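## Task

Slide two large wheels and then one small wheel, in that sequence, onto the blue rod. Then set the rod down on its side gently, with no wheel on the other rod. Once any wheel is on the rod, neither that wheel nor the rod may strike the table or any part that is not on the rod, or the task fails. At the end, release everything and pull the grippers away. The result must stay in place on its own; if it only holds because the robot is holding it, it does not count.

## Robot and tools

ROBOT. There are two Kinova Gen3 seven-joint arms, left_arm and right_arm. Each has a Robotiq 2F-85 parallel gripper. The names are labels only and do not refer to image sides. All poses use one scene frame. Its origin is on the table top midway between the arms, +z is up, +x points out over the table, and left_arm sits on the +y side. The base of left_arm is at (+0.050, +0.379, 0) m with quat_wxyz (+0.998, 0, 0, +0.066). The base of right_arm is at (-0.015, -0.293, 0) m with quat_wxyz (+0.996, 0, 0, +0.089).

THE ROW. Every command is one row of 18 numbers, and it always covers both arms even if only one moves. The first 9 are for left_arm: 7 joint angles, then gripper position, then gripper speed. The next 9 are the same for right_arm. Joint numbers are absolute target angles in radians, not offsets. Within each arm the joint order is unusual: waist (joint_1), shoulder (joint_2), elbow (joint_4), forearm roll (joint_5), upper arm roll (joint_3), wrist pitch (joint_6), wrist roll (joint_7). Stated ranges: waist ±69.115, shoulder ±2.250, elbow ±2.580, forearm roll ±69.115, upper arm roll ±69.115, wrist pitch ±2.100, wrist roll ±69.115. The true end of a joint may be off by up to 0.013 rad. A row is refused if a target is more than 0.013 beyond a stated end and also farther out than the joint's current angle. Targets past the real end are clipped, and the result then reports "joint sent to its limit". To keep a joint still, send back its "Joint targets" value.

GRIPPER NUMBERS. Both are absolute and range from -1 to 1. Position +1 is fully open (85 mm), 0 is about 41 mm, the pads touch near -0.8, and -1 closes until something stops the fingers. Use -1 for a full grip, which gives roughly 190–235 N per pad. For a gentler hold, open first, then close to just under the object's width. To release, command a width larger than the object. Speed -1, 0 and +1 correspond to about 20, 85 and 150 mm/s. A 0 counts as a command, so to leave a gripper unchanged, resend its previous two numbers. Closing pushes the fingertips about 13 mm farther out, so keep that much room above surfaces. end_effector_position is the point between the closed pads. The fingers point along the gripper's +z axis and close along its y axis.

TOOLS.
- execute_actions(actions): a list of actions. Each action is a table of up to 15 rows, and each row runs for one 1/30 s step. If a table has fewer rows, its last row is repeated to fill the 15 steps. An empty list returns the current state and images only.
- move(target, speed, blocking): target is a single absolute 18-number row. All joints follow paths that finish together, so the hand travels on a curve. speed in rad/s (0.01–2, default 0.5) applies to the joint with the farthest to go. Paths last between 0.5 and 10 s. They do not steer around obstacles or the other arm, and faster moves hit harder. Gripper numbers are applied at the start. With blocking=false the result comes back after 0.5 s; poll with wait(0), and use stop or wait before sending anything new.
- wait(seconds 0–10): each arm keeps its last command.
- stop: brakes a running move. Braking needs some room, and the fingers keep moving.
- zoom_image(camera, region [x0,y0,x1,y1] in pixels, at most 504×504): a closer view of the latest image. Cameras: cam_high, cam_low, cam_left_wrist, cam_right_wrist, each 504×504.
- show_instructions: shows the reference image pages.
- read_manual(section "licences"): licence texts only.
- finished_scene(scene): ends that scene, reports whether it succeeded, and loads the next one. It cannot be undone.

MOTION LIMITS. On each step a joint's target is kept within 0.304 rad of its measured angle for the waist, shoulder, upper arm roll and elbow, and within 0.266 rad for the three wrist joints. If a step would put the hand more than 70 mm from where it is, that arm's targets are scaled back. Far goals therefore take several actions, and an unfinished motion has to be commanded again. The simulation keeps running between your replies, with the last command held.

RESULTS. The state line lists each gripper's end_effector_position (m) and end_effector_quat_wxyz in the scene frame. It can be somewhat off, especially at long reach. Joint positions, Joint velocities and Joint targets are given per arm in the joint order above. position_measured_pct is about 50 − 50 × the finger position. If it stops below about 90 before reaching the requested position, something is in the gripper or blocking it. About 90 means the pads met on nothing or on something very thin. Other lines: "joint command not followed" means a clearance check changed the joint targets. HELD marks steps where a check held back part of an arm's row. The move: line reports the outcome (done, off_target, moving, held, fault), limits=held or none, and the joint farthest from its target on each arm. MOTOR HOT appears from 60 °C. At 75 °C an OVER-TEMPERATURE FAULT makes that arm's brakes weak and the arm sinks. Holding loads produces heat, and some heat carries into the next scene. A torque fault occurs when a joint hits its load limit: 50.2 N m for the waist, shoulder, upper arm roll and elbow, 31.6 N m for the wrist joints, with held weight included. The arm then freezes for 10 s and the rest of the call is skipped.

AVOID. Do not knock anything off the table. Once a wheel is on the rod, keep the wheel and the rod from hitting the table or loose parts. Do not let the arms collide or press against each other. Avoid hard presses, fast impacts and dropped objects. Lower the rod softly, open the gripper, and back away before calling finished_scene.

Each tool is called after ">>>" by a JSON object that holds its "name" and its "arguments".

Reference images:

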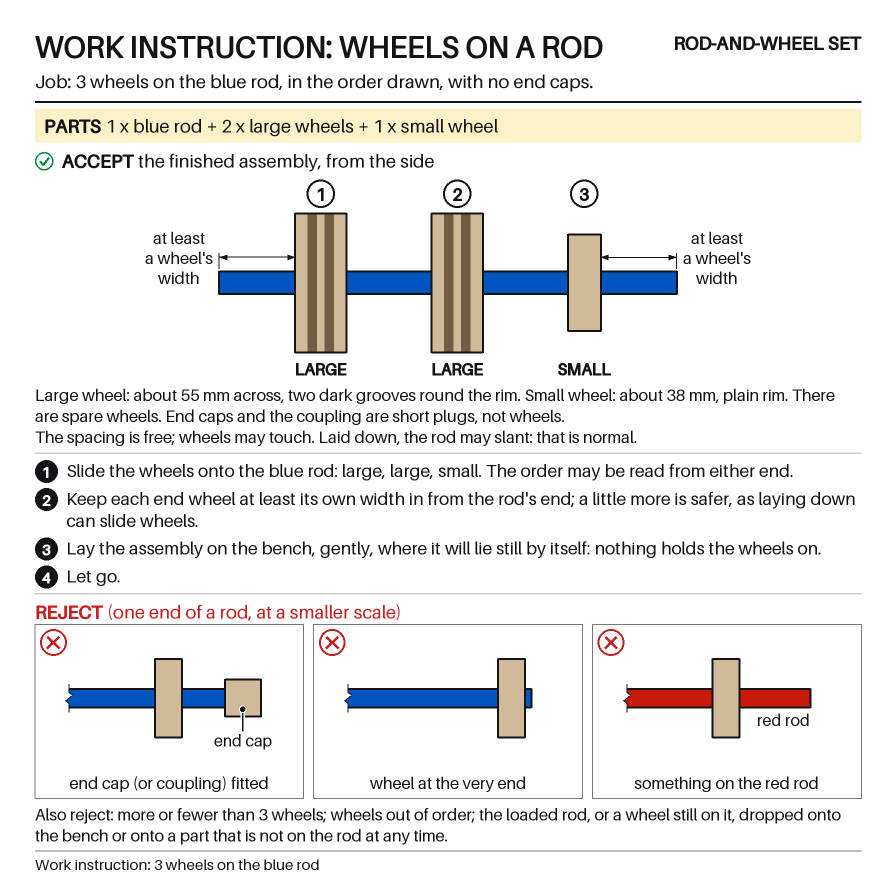

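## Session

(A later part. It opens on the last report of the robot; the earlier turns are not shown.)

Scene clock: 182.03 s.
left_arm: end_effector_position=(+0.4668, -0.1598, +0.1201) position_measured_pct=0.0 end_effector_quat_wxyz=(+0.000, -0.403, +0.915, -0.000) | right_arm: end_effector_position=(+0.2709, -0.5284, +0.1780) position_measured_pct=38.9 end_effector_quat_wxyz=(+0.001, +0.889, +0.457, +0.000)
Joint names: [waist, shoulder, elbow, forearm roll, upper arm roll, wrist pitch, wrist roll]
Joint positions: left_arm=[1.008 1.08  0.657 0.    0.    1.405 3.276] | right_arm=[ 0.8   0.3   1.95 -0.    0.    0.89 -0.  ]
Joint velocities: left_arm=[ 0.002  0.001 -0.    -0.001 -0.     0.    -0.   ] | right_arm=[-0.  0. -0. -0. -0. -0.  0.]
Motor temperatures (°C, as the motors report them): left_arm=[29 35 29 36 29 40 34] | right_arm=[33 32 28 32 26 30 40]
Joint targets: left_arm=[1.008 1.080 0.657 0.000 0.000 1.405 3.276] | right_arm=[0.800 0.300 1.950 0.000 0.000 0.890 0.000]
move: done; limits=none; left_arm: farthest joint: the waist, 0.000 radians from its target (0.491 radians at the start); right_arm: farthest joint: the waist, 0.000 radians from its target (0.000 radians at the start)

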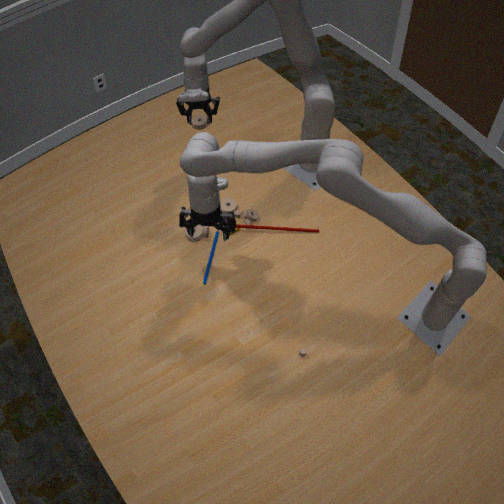

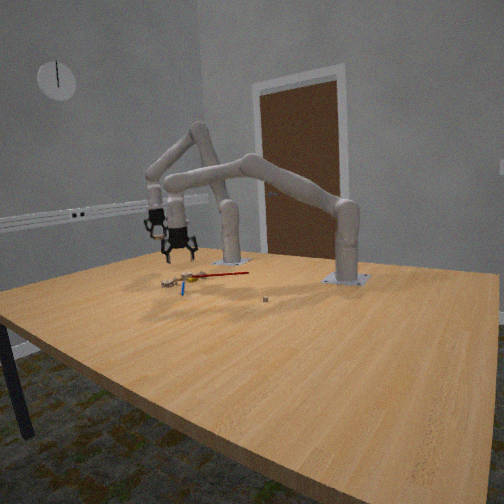

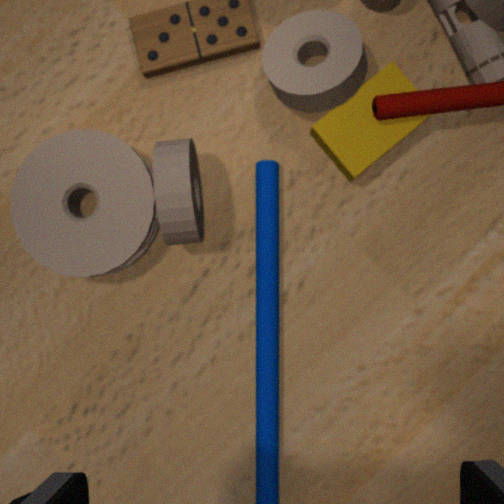

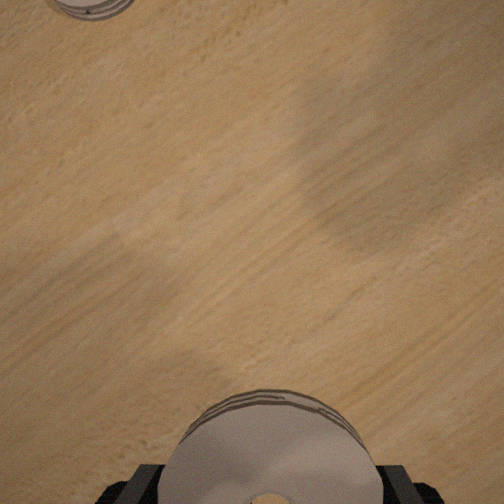

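>>> {"name": "move", "arguments": {"target": [1.0259,1.1476,0.7345,0,0,1.2595,3.294,1,0, 0.8,0.3,1.95,0.0,0.0,0.89,0.0,-1,0], "speed": 0.4}}

Scene clock: 188.43 s.
left_arm: end_effector_position=(+0.4584, -0.1684, +0.0500) position_measured_pct=0.0 end_effector_quat_wxyz=(-0.000, -0.403, +0.915, +0.000) | right_arm: end_effector_position=(+0.2709, -0.5284, +0.1780) position_measured_pct=38.9 end_effector_quat_wxyz=(+0.001, +0.889, +0.457, +0.000)
Joint names: [waist, shoulder, elbow, forearm roll, upper arm roll, wrist pitch, wrist roll]
Joint positions: left_arm=[1.026 1.148 0.735 0.    0.    1.26  3.294] | right_arm=[ 0.8   0.3   1.95  0.    0.    0.89 -0.  ]
Joint velocities: left_arm=[ 0.002 -0.    -0.     0.     0.    -0.001 -0.   ] | right_arm=[-0.    -0.    -0.002  0.     0.     0.     0.   ]
Motor temperatures (°C, as the motors report them): left_arm=[29 35 29 36 29 40 34] | right_arm=[33 32 28 32 26 30 40]
Joint targets: left_arm=[1.026 1.148 0.734 0.000 0.000 1.260 3.294] | right_arm=[0.800 0.300 1.950 0.000 0.000 0.890 0.000]
move: done; limits=none; left_arm: farthest joint: the waist, 0.000 radians from its target (0.018 radians at the start); right_arm: farthest joint: the waist, 0.000 radians from its target (0.000 radians at the start)

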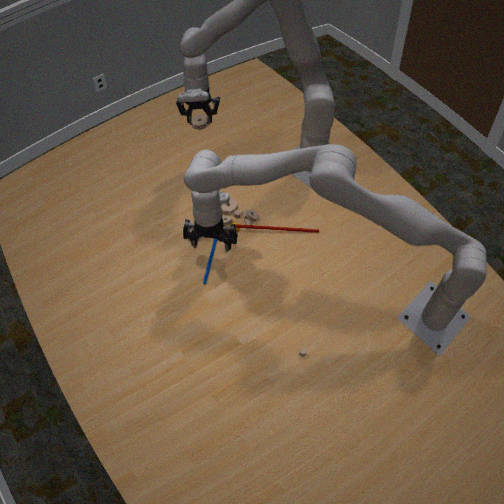

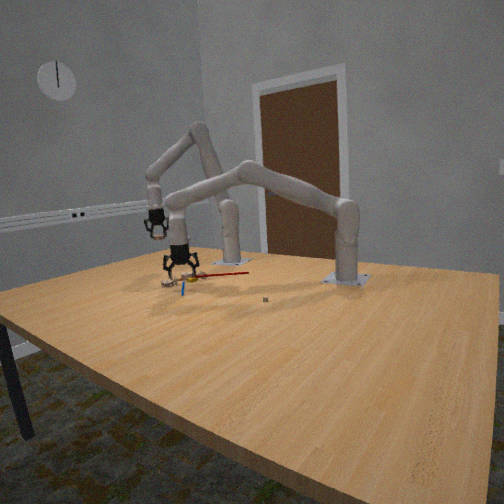

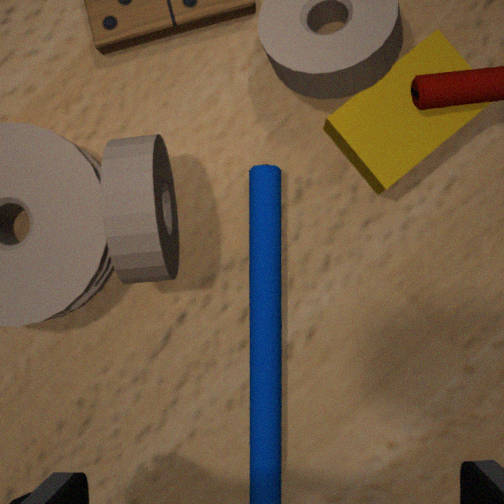

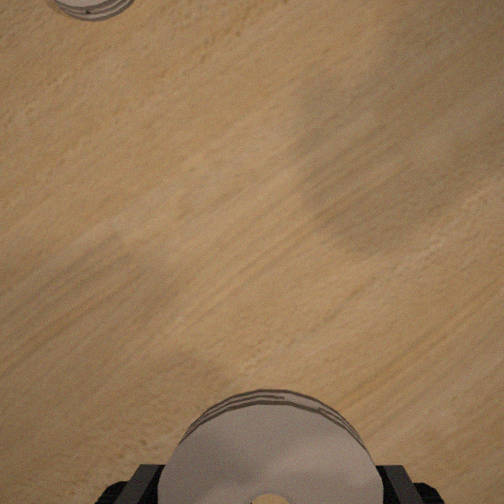

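>>> {"name": "move", "arguments": {"target": [1.0259,1.1801,0.7539,0,0,1.2076,3.294,-0.3,0, 0.8,0.3,1.95,0.0,0.0,0.89,0.0,-1,0], "speed": 0.1}}

Scene clock: 197.27 s.
left_arm: end_effector_position=(+0.4583, -0.1684, +0.0221) position_measured_pct=65.1 end_effector_quat_wxyz=(-0.000, -0.403, +0.915, +0.000) | right_arm: end_effector_position=(+0.2709, -0.5284, +0.1780) position_measured_pct=38.9 end_effector_quat_wxyz=(+0.001, +0.889, +0.457, +0.000)
Joint names: [waist, shoulder, elbow, forearm roll, upper arm roll, wrist pitch, wrist roll]
Joint positions: left_arm=[1.026 1.18  0.754 0.    0.    1.208 3.294] | right_arm=[0.8  0.3  1.95 0.   0.   0.89 0.  ]
Joint velocities: left_arm=[-0. -0.  0. -0. -0. -0.  0.] | right_arm=[-0.  0.  0.  0. -0. -0.  0.]
Motor temperatures (°C, as the motors report them): left_arm=[29 36 29 36 29 40 34] | right_arm=[33 32 28 32 26 30 40]
Joint targets: left_arm=[1.026 1.180 0.754 0.000 0.000 1.208 3.294] | right_arm=[0.800 0.300 1.950 0.000 0.000 0.890 0.000]
move: done; limits=none; left_arm: farthest joint: the waist, 0.000 radians from its target (0.000 radians at the start); right_arm: farthest joint: the waist, 0.000 radians from its target (0.000 radians at the start)

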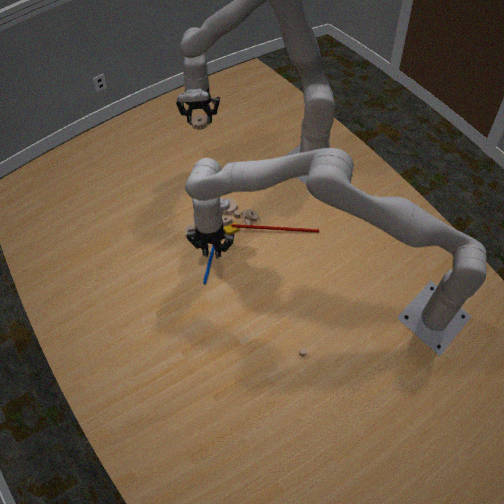

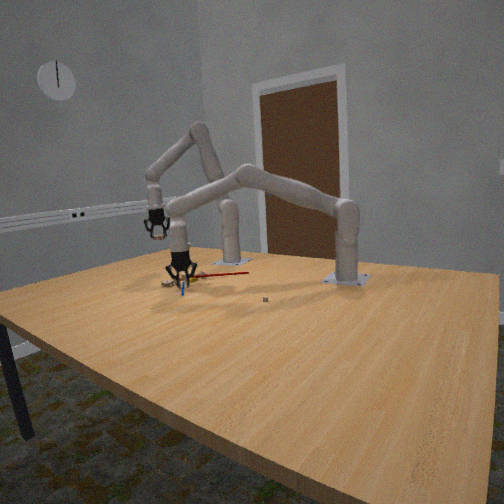

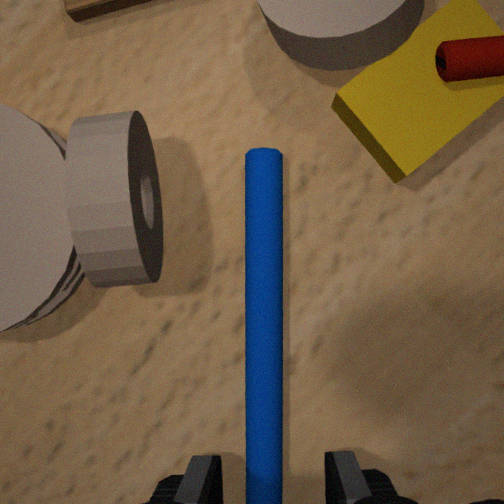

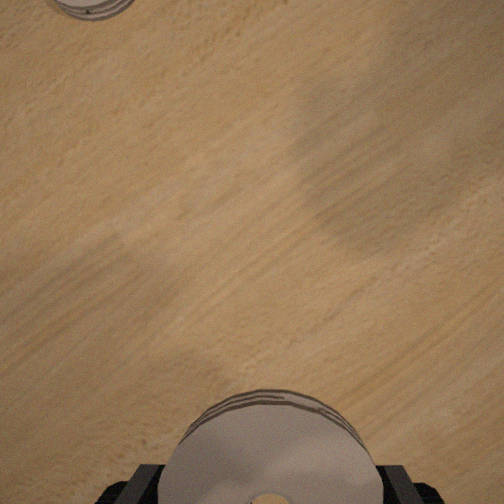

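>>> {"name": "execute_actions", "arguments": {"actions": [[[1.0259,1.1824,0.7553,0,0,1.2039,3.294,-0.3,0, 0.8,0.3,1.95,0.0,0.0,0.89,0.0,-1,0]],[[1.0259,1.1824,0.7553,0,0,1.2039,3.294,-1,-0.5, 0.8,0.3,1.95,0.0,0.0,0.89,0.0,-1,0]],[[1.0259,1.1824,0.7553,0,0,1.2039,3.294,-1,-0.5, 0.8,0.3,1.95,0.0,0.0,0.89,0.0,-1,0]]]}}

Scene clock: 202.00 s.
left_arm: end_effector_position=(+0.4584, -0.1685, +0.0204) position_measured_pct=86.5 end_effector_quat_wxyz=(+0.000, -0.403, +0.915, -0.000) | right_arm: end_effector_position=(+0.2709, -0.5284, +0.1780) position_measured_pct=38.9 end_effector_quat_wxyz=(+0.001, +0.889, +0.457, +0.000)
Joint names: [waist, shoulder, elbow, forearm roll, upper arm roll, wrist pitch, wrist roll]
Joint positions: left_arm=[ 1.026  1.182  0.755 -0.     0.     1.204  3.294] | right_arm=[0.8  0.3  1.95 0.   0.   0.89 0.  ]
Joint velocities: left_arm=[ 0.    -0.     0.001 -0.001 -0.    -0.001 -0.   ] | right_arm=[-0. -0. -0.  0. -0.  0.  0.]
Motor temperatures (°C, as the motors report them): left_arm=[29 36 29 36 29 40 34] | right_arm=[33 32 28 32 26 30 40]
Joint targets: left_arm=[1.026 1.182 0.755 0.000 0.000 1.204 3.294] | right_arm=[0.800 0.300 1.950 0.000 0.000 0.890 0.000]
Step readings (joint positions; steps 1 to 15: 1st action; 16 to 30: 2nd action; 31 to 45: 3rd action):
0: left_arm=[1.026 1.180 0.754 0.000 0.000 1.208 3.294] | right_arm=[0.800 0.300 1.950 0.000 0.000 0.890 -0.000]
1: left_arm=[1.026 1.180 0.754 0.000 0.000 1.207 3.294] | right_arm=[0.800 0.300 1.950 0.000 0.000 0.890 -0.000]
2: left_arm=[1.026 1.181 0.754 0.000 0.000 1.206 3.294] | right_arm=[0.800 0.300 1.950 0.000 0.000 0.890 -0.000]
4: left_arm=[1.026 1.182 0.755 -0.000 -0.000 1.204 3.294] | right_arm=[0.800 0.300 1.950 0.000 0.000 0.890 -0.000]
8: left_arm=[1.026 1.182 0.755 -0.000 -0.000 1.204 3.294] | right_arm=[0.800 0.300 1.950 0.000 0.000 0.890 0.000]
15: left_arm=[1.026 1.182 0.755 0.000 0.000 1.204 3.294] | right_arm=[0.800 0.300 1.950 0.000 0.000 0.890 -0.000]
16: left_arm=[1.026 1.182 0.755 0.000 0.000 1.204 3.294] | right_arm=[0.800 0.300 1.950 -0.000 0.000 0.890 -0.000]
17: left_arm=[1.026 1.182 0.755 0.000 0.000 1.204 3.294] | right_arm=[0.800 0.300 1.950 0.000 0.000 0.890 0.000]
19: left_arm=[1.026 1.182 0.755 0.000 0.000 1.204 3.294] | right_arm=[0.800 0.300 1.950 0.000 0.000 0.890 -0.000]
23: left_arm=[1.026 1.182 0.755 -0.000 -0.000 1.204 3.294] | right_arm=[0.800 0.300 1.950 -0.000 0.000 0.890 0.000]
30: left_arm=[1.026 1.182 0.755 -0.000 0.000 1.204 3.294] | right_arm=[0.800 0.300 1.950 0.000 0.000 0.890 -0.000]
31: left_arm=[1.026 1.182 0.755 -0.000 0.000 1.204 3.294] | right_arm=[0.800 0.300 1.950 0.000 0.000 0.890 -0.000]
32: left_arm=[1.026 1.182 0.755 -0.000 0.000 1.204 3.294] | right_arm=[0.800 0.300 1.950 0.000 0.000 0.890 -0.000]
34: left_arm=[1.026 1.182 0.755 -0.000 0.000 1.204 3.294] | right_arm=[0.800 0.300 1.950 0.000 0.000 0.890 -0.000]
38: left_arm=[1.026 1.182 0.755 -0.000 0.000 1.204 3.294] | right_arm=[0.800 0.300 1.950 0.000 0.000 0.890 -0.000]
45: Joint positions above

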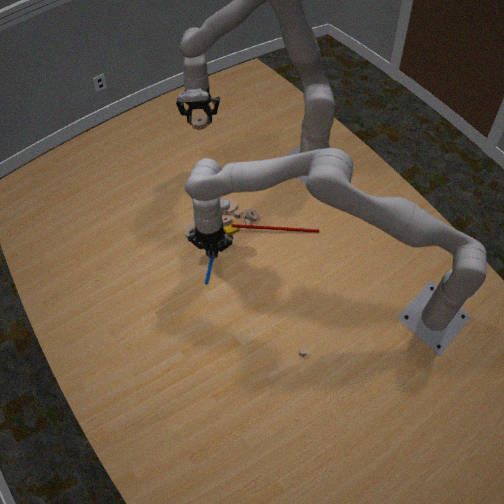

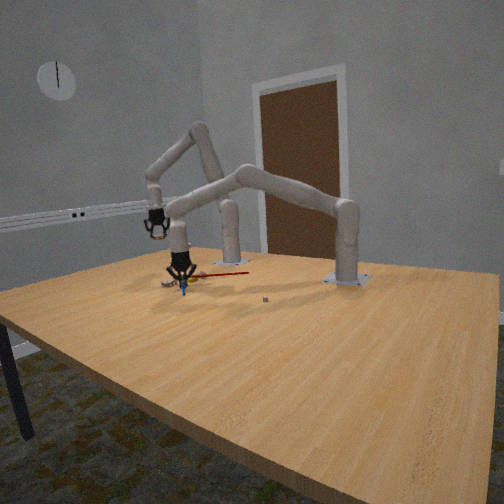

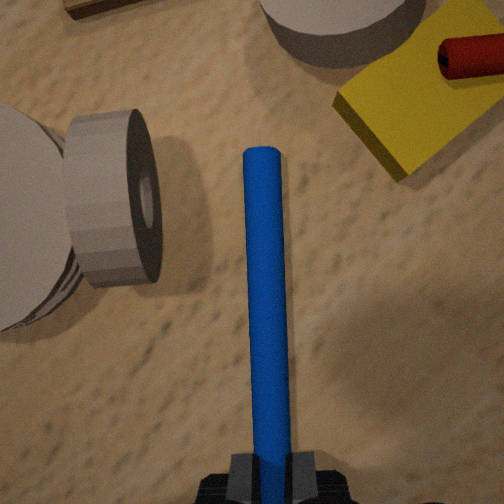

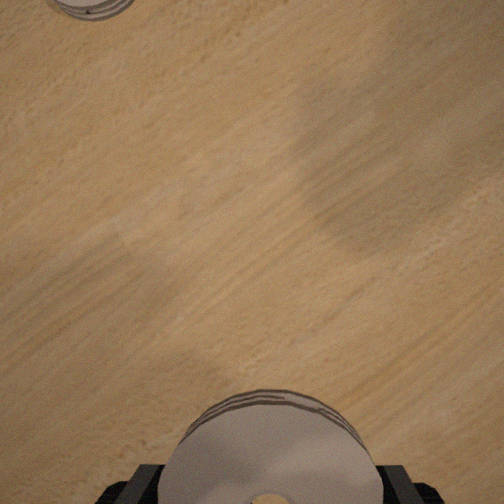

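>>> {"name": "move", "arguments": {"target": [1.0259,1.08,0.66,0,0,1.40,3.294,-1,-0.5, 0.8,0.3,1.95,0.0,0.0,0.89,0.0,-1,0], "speed": 0.5}}

>>> {"name": "move", "arguments": {"target": [0.4635,0.3898,1.4936,0,0,1.2582,2.731,-1,-0.5, 0.8,0.3,1.95,0.0,0.0,0.89,0.0,-1,0], "speed": 1.0}}

>>> {"name": "move", "arguments": {"target": [0.4635,0.3898,1.4936,0,0,1.2582,2.731,-1,-0.5, -0.6508,0.8712,2.5055,0.0,0.0,-1.8059,0.0,-1,0], "speed": 1.1}}

Scene clock: 220.77 s.
left_arm: end_effector_position=(+0.4574, -0.1673, +0.1189) position_measured_pct=86.5 end_effector_quat_wxyz=(+0.000, -0.403, +0.915, -0.001) | right_arm: end_effector_position=(+0.2709, -0.5284, +0.1780) position_measured_pct=38.9 end_effector_quat_wxyz=(+0.001, +0.889, +0.457, +0.000)
Joint names: [waist, shoulder, elbow, forearm roll, upper arm roll, wrist pitch, wrist roll]
Joint positions: left_arm=[ 1.026  1.08   0.66  -0.    -0.     1.4    3.294] | right_arm=[ 0.8   0.3   1.95 -0.    0.    0.89 -0.  ]
Joint velocities: left_arm=[-0.001  0.     0.     0.001  0.     0.     0.001] | right_arm=[ 0.     0.     0.    -0.001  0.     0.     0.   ]
Motor temperatures (°C, as the motors report them): left_arm=[29 36 29 36 29 40 34] | right_arm=[33 32 28 32 26 30 40]
Joint targets: left_arm=[1.026 1.080 0.660 0.000 0.000 1.400 3.294] | right_arm=[0.800 0.300 1.950 0.000 0.000 0.890 0.000]
move: done; limits=none; left_arm: farthest joint: the waist, 0.000 radians from its target (0.000 radians at the start); right_arm: farthest joint: the waist, 0.000 radians from its target (0.000 radians at the start)

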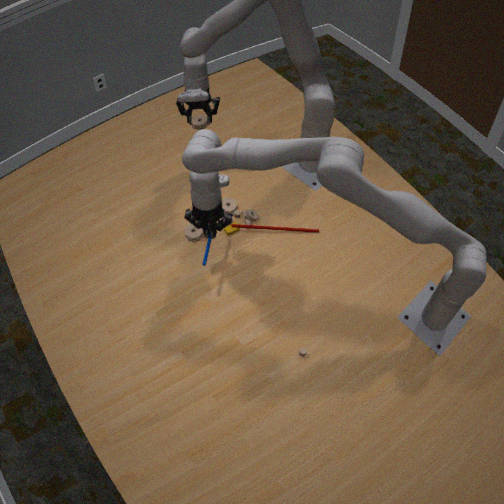

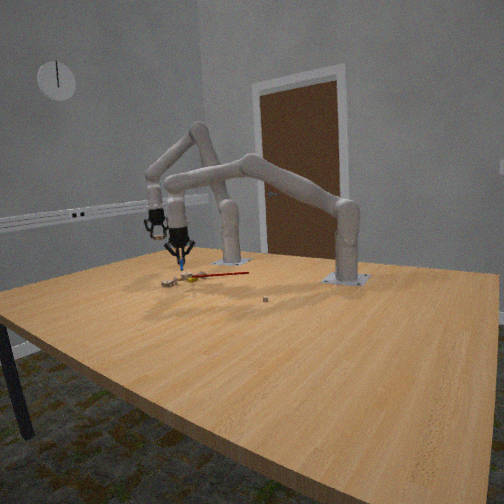

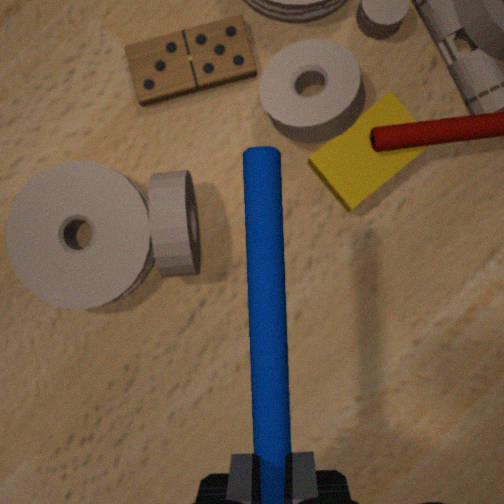

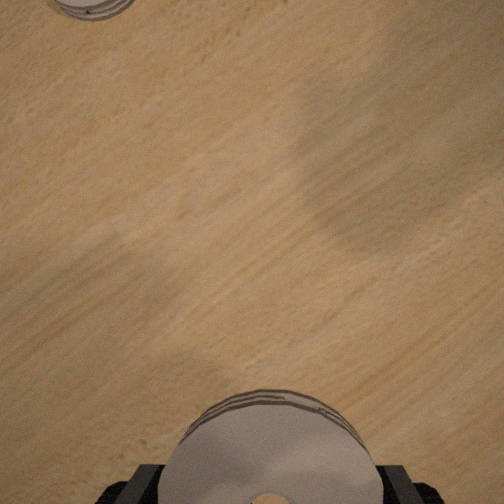

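Scene clock: 222.43 s.
left_arm: end_effector_position=(+0.4757, +0.2065, +0.2659) position_measured_pct=86.5 end_effector_quat_wxyz=(-0.000, -0.403, +0.915, +0.000) | right_arm: end_effector_position=(+0.2709, -0.5284, +0.1780) position_measured_pct=38.9 end_effector_quat_wxyz=(+0.001, +0.889, +0.457, +0.000)
Joint names: [waist, shoulder, elbow, forearm roll, upper arm roll, wrist pitch, wrist roll]
Joint positions: left_arm=[ 0.464  0.39   1.494 -0.    -0.     1.258  2.731] | right_arm=[ 0.8   0.3   1.95  0.    0.    0.89 -0.  ]
Joint velocities: left_arm=[-0.002 -0.003 -0.     0.    -0.    -0.    -0.001] | right_arm=[-0.     0.    -0.001 -0.    -0.     0.     0.   ]
Motor temperatures (°C, as the motors report them): left_arm=[29 36 29 36 29 40 34] | right_arm=[33 32 28 32 26 30 40]
Joint targets: left_arm=[0.463 0.390 1.494 0.000 0.000 1.258 2.731] | right_arm=[0.800 0.300 1.950 0.000 0.000 0.890 0.000]
move: done; limits=none; left_arm: farthest joint: the waist, 0.000 radians from its target (0.562 radians at the start); right_arm: farthest joint: the waist, 0.000 radians from its target (0.000 radians at the start)

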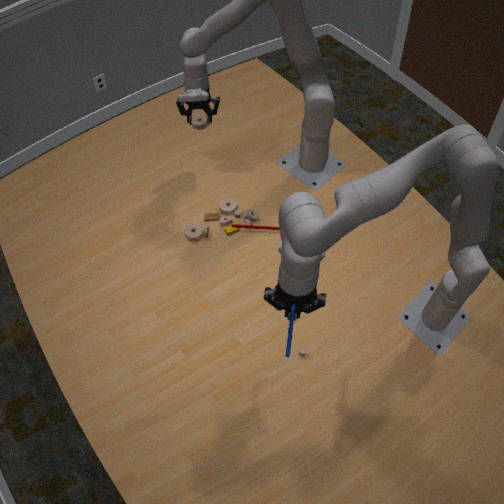

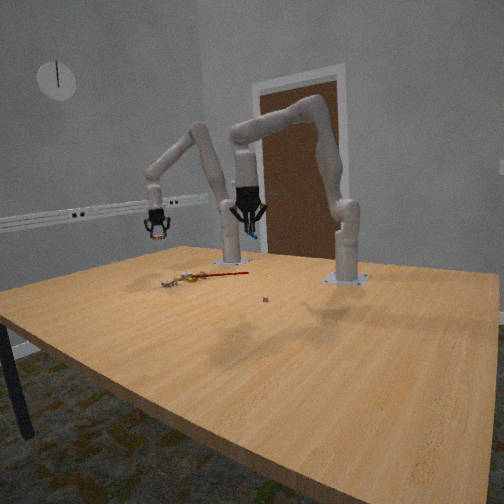

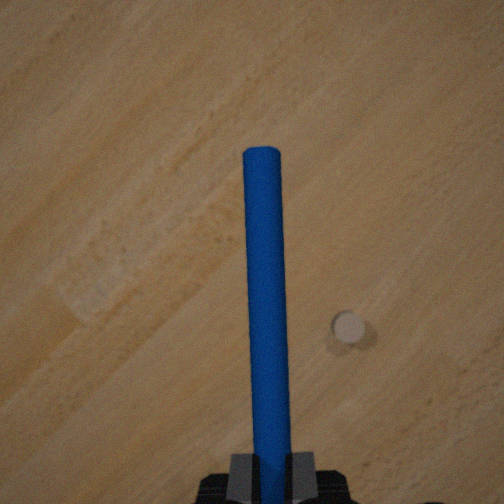

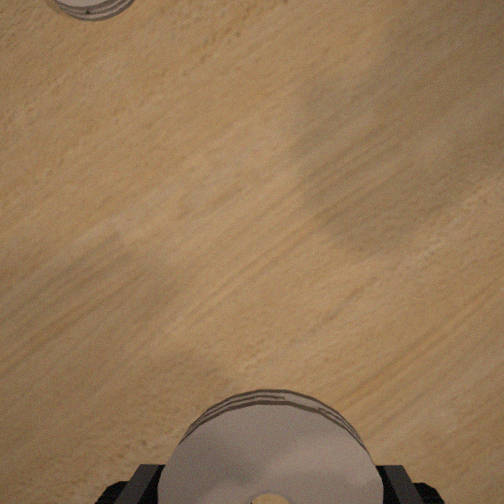

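Scene clock: 225.60 s.
left_arm: end_effector_position=(+0.4757, +0.2066, +0.2660) position_measured_pct=86.5 end_effector_quat_wxyz=(-0.000, -0.403, +0.915, +0.000) | right_arm: end_effector_position=(+0.3816, +0.1030, +0.2501) position_measured_pct=38.9 end_effector_quat_wxyz=(+0.256, +0.256, +0.659, +0.659)
Joint names: [waist, shoulder, elbow, forearm roll, upper arm roll, wrist pitch, wrist roll]
Joint positions: left_arm=[ 0.464  0.39   1.494  0.    -0.     1.258  2.731] | right_arm=[-0.651  0.871  2.505  0.    -0.    -1.806  0.   ]
Joint velocities: left_arm=[ 0.    -0.001 -0.     0.    -0.    -0.     0.   ] | right_arm=[-0.002  0.001 -0.002 -0.     0.    -0.    -0.   ]
Motor temperatures (°C, as the motors report them): left_arm=[29 36 29 36 29 40 34] | right_arm=[33 32 28 32 26 30 40]
Joint targets: left_arm=[0.464 0.390 1.494 0.000 0.000 1.258 2.731] | right_arm=[-0.651 0.871 2.505 0.000 0.000 -1.806 0.000]
move: done; limits=none; left_arm: farthest joint: the waist, 0.000 radians from its target (0.000 radians at the start); right_arm: farthest joint: the waist, 0.000 radians from its target (1.451 radians at the start)

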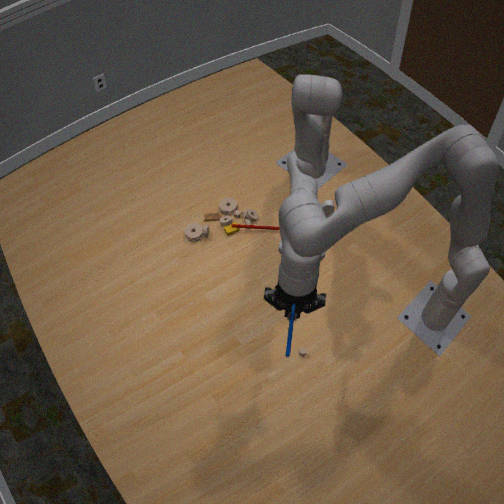

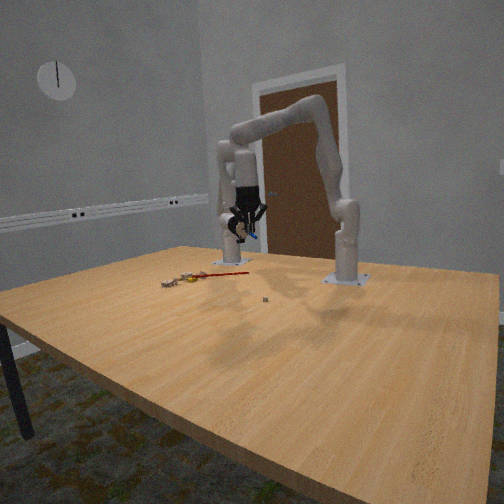

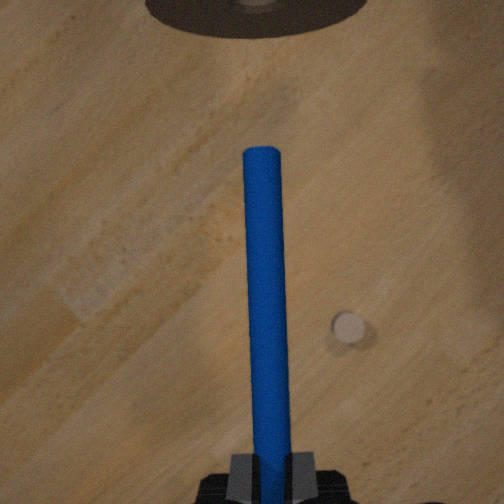

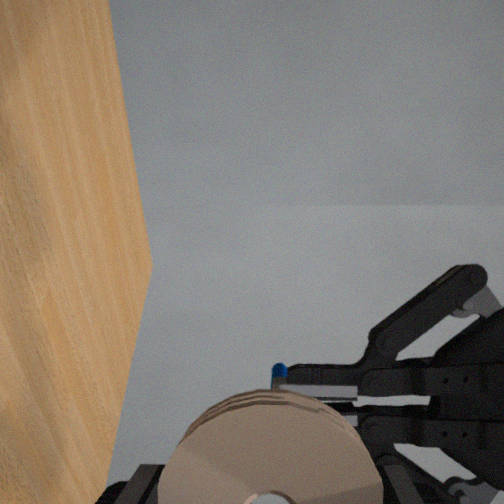

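>>> {"name": "zoom_image", "arguments": {"camera": "cam_right_wrist", "region": [200, 340, 364, 504]}}

>>> {"name": "zoom_image", "arguments": {"camera": "cam_low", "region": [200, 180, 300, 260]}}

Region (200, 340, 364, 504) of cam_right_wrist's 504x504 image, scaled by 3.073.

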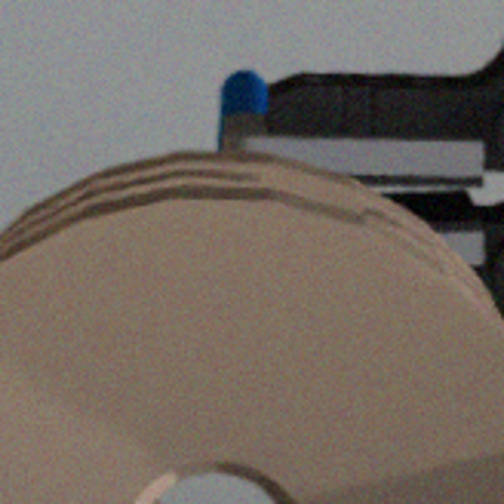

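Region (200, 180, 300, 260) of cam_low's 504x504 image, scaled by 5.040, with more detail than that image has; it fills the top 403 rows of this view, and the rest is white.

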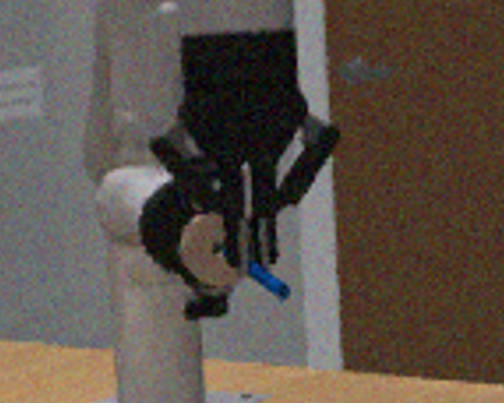

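>>> {"name": "zoom_image", "arguments": {"camera": "cam_low", "region": [230, 215, 265, 245]}}

>>> {"name": "zoom_image", "arguments": {"camera": "cam_high", "region": [250, 270, 340, 370]}}

Region (230, 215, 265, 245) of cam_low's 504x504 image, scaled by 14.400, with more detail than that image has; it fills the top 432 rows of this view, and the rest is white.

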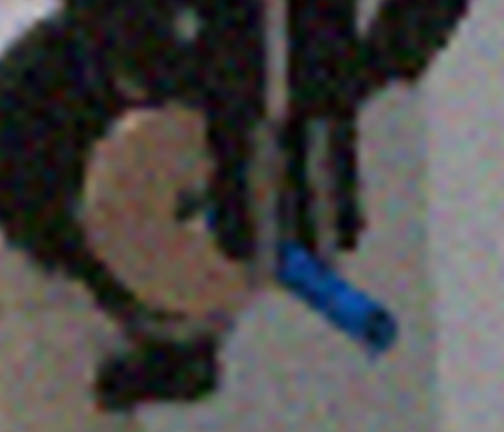

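Region (250, 270, 340, 370) of cam_high's 504x504 image, scaled by 5.040, with more detail than that image has; it fills the left 454 columns of this view, and the rest is white.

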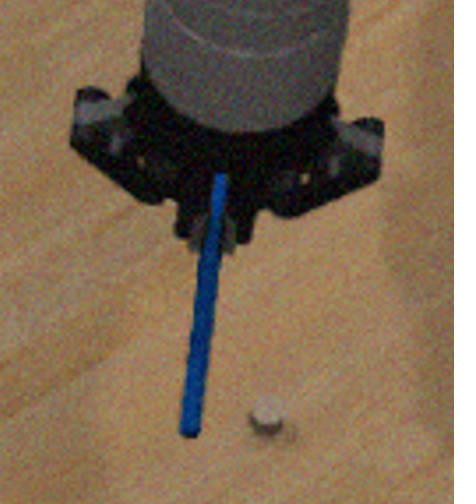

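>>> {"name": "zoom_image", "arguments": {"camera": "cam_left_wrist", "region": [130, 0, 390, 170]}}

Region (130, 0, 390, 170) of cam_left_wrist's 504x504 image, scaled by 1.938; it fills the top 330 rows of this view, and the rest is white.

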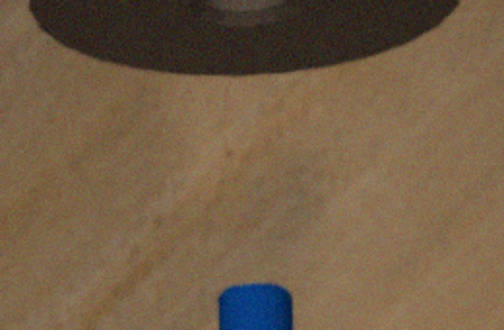

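>>> {"name": "move", "arguments": {"target": [0.4635,0.3898,1.4936,0,0,1.2582,2.731,-1,-0.5, -0.6508,0.8562,2.4423,0.0,0.0,-1.7277,0.0,-1,0], "speed": 0.15}}

>>> {"name": "zoom_image", "arguments": {"camera": "cam_low", "region": [230, 215, 265, 245]}}

Scene clock: 273.50 s.
left_arm: end_effector_position=(+0.4757, +0.2066, +0.2660) position_measured_pct=86.5 end_effector_quat_wxyz=(-0.000, -0.403, +0.915, +0.000) | right_arm: end_effector_position=(+0.3950, +0.1179, +0.2500) position_measured_pct=38.9 end_effector_quat_wxyz=(+0.256, +0.256, +0.659, +0.659)
Joint names: [waist, shoulder, elbow, forearm roll, upper arm roll, wrist pitch, wrist roll]
Joint positions: left_arm=[0.464 0.39  1.494 0.    0.    1.258 2.731] | right_arm=[-0.651  0.856  2.442 -0.     0.    -1.728 -0.   ]
Joint velocities: left_arm=[-0.001  0.     0.     0.     0.     0.001  0.   ] | right_arm=[ 0.    -0.001 -0.     0.    -0.     0.     0.   ]
Motor temperatures (°C, as the motors report them): left_arm=[29 36 29 36 29 40 34] | right_arm=[33 32 28 32 26 30 40]
Joint targets: left_arm=[0.464 0.390 1.494 0.000 0.000 1.258 2.731] | right_arm=[-0.651 0.856 2.442 0.000 0.000 -1.728 0.000]
move: done; limits=none; left_arm: farthest joint: the waist, 0.000 radians from its target (0.000 radians at the start); right_arm: farthest joint: the waist, 0.000 radians from its target (0.000 radians at the start)

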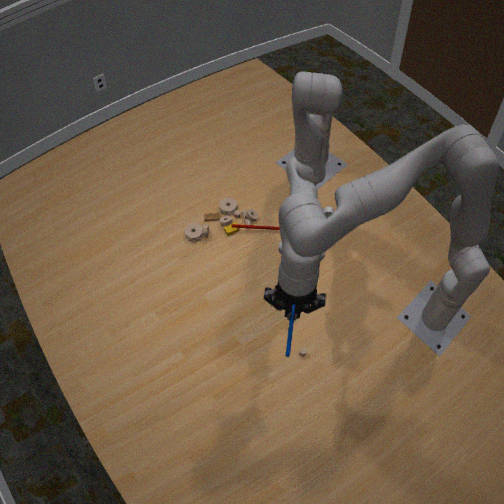

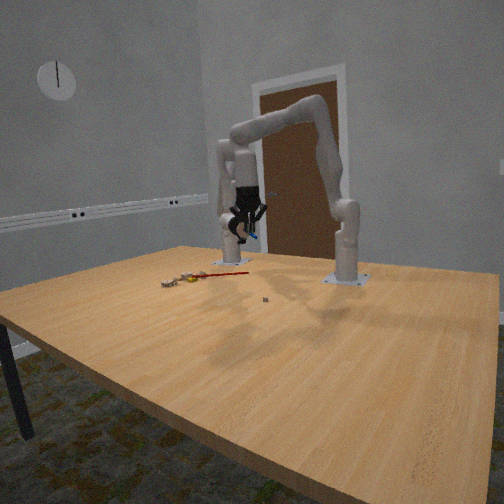

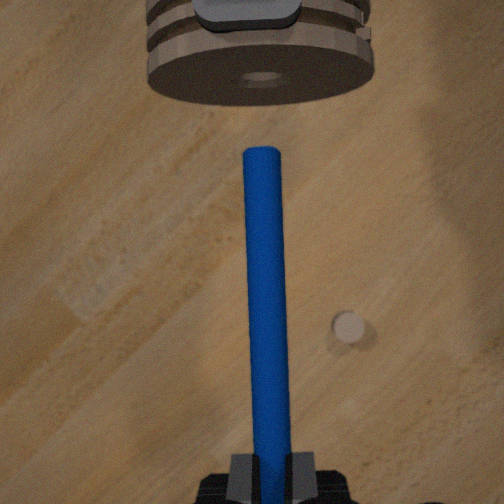

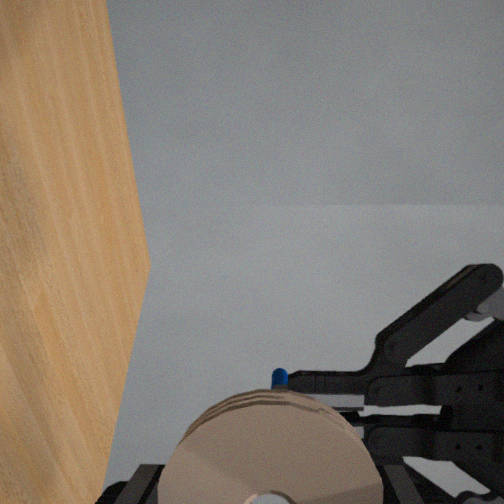

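Region (230, 215, 265, 245) of cam_low's 504x504 image, scaled by 14.400, with more detail than that image has; it fills the top 432 rows of this view, and the rest is white.

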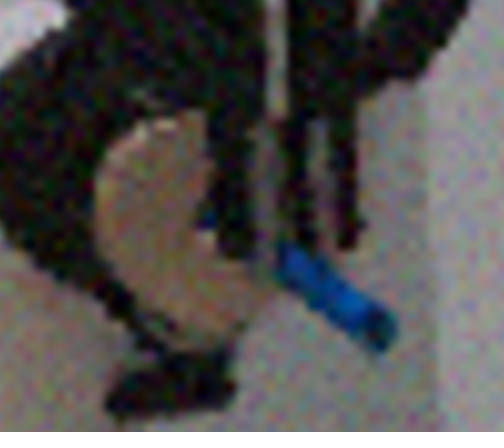

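>>> {"name": "move", "arguments": {"target": [0.4635,0.3898,1.4936,0,0,1.2582,2.731,-1,-0.5, -0.6508,0.8511,2.4044,0.0,0.0,-1.6847,0.0,-1,0], "speed": 0.1}}

>>> {"name": "zoom_image", "arguments": {"camera": "cam_low", "region": [230, 215, 265, 245]}}

Scene clock: 286.30 s.
left_arm: end_effector_position=(+0.4757, +0.2066, +0.2660) position_measured_pct=86.5 end_effector_quat_wxyz=(-0.000, -0.403, +0.915, +0.000) | right_arm: end_effector_position=(+0.4030, +0.1267, +0.2498) position_measured_pct=38.9 end_effector_quat_wxyz=(+0.256, +0.256, +0.659, +0.659)
Joint names: [waist, shoulder, elbow, forearm roll, upper arm roll, wrist pitch, wrist roll]
Joint positions: left_arm=[ 0.463  0.39   1.494  0.    -0.     1.258  2.731] | right_arm=[-0.651  0.851  2.404 -0.    -0.    -1.685  0.   ]
Joint velocities: left_arm=[ 0.    -0.    -0.001  0.    -0.    -0.001 -0.001] | right_arm=[ 0.    -0.    -0.002 -0.     0.     0.    -0.   ]
Motor temperatures (°C, as the motors report them): left_arm=[29 36 29 36 29 40 34] | right_arm=[33 32 28 32 26 30 40]
Joint targets: left_arm=[0.464 0.390 1.494 0.000 0.000 1.258 2.731] | right_arm=[-0.651 0.851 2.404 0.000 0.000 -1.685 0.000]
move: done; limits=none; left_arm: farthest joint: the waist, 0.000 radians from its target (0.000 radians at the start); right_arm: farthest joint: the waist, 0.000 radians from its target (0.000 radians at the start)

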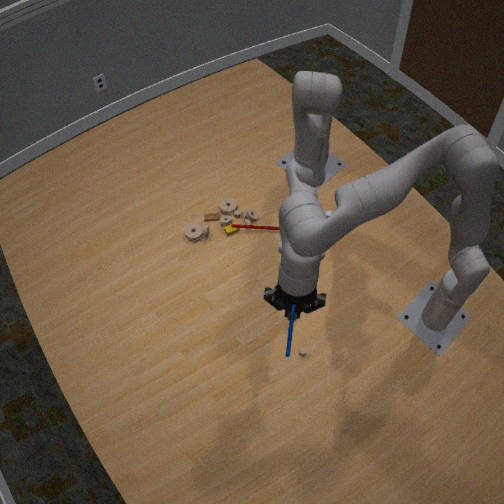

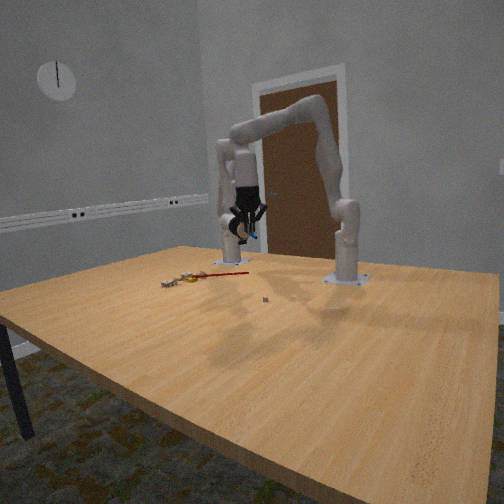

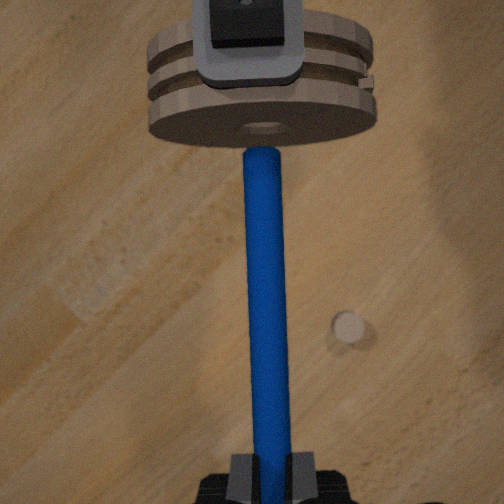

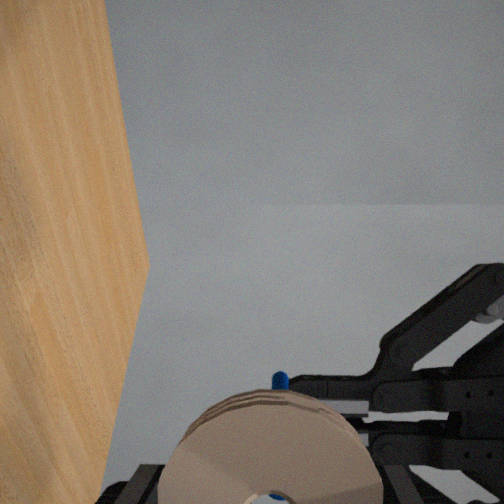

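Region (230, 215, 265, 245) of cam_low's 504x504 image, scaled by 14.400, with more detail than that image has; it fills the top 432 rows of this view, and the rest is white.

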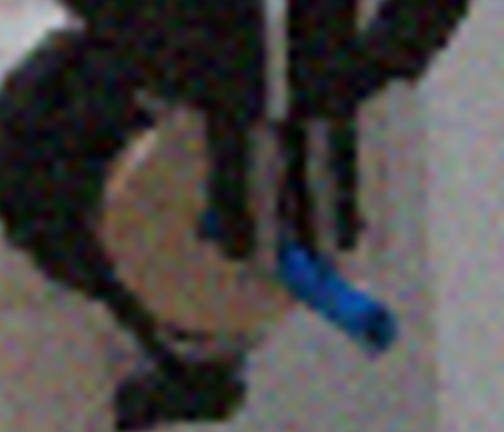

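>>> {"name": "zoom_image", "arguments": {"camera": "cam_right_wrist", "region": [220, 454, 320, 504]}}

Region (220, 454, 320, 504) of cam_right_wrist's 504x504 image, scaled by 5.040.

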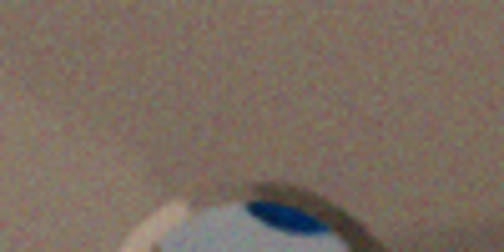

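>>> {"name": "move", "arguments": {"target": [0.4635,0.3898,1.4936,0,0,1.2582,2.731,-1,-0.5, -0.6508,0.8406,2.4055,0.0,0.0,-1.6753,0.0,-1,0], "speed": 0.05}}

>>> {"name": "zoom_image", "arguments": {"camera": "cam_right_wrist", "region": [220, 454, 320, 504]}}

Scene clock: 302.90 s.
left_arm: end_effector_position=(+0.4757, +0.2066, +0.2660) position_measured_pct=86.5 end_effector_quat_wxyz=(-0.000, -0.403, +0.915, +0.000) | right_arm: end_effector_position=(+0.4031, +0.1267, +0.2527) position_measured_pct=38.9 end_effector_quat_wxyz=(+0.256, +0.256, +0.659, +0.659)
Joint names: [waist, shoulder, elbow, forearm roll, upper arm roll, wrist pitch, wrist roll]
Joint positions: left_arm=[0.463 0.39  1.494 0.    0.    1.258 2.731] | right_arm=[-0.651  0.841  2.405  0.     0.    -1.675 -0.   ]
Joint velocities: left_arm=[-0.     0.     0.     0.001 -0.    -0.001 -0.   ] | right_arm=[-0.    -0.002  0.001  0.001 -0.     0.    -0.   ]
Motor temperatures (°C, as the motors report them): left_arm=[29 35 29 36 29 40 34] | right_arm=[33 32 28 32 26 30 40]
Joint targets: left_arm=[0.464 0.390 1.494 0.000 0.000 1.258 2.731] | right_arm=[-0.651 0.841 2.405 0.000 0.000 -1.675 0.000]
move: done; limits=none; left_arm: farthest joint: the waist, 0.000 radians from its target (0.000 radians at the start); right_arm: farthest joint: the waist, 0.000 radians from its target (0.000 radians at the start)

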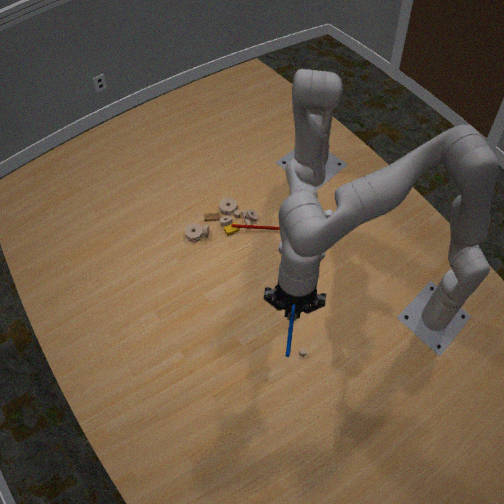

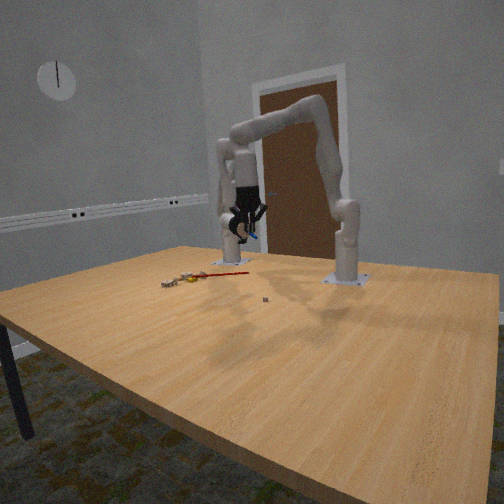

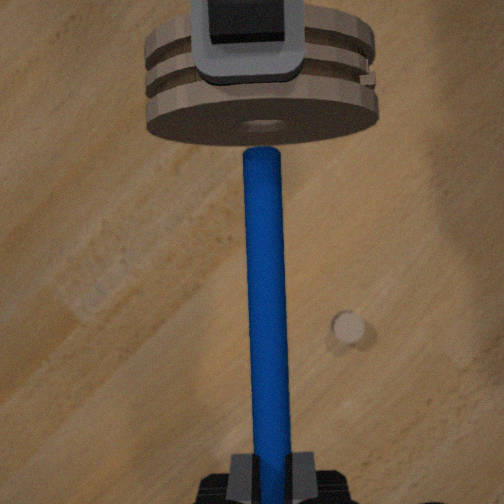

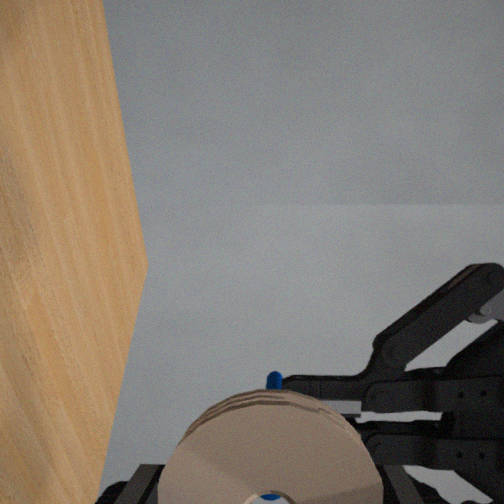

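Region (220, 454, 320, 504) of cam_right_wrist's 504x504 image, scaled by 5.040.

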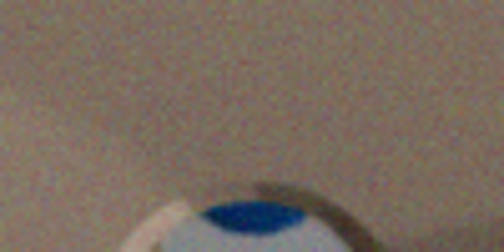

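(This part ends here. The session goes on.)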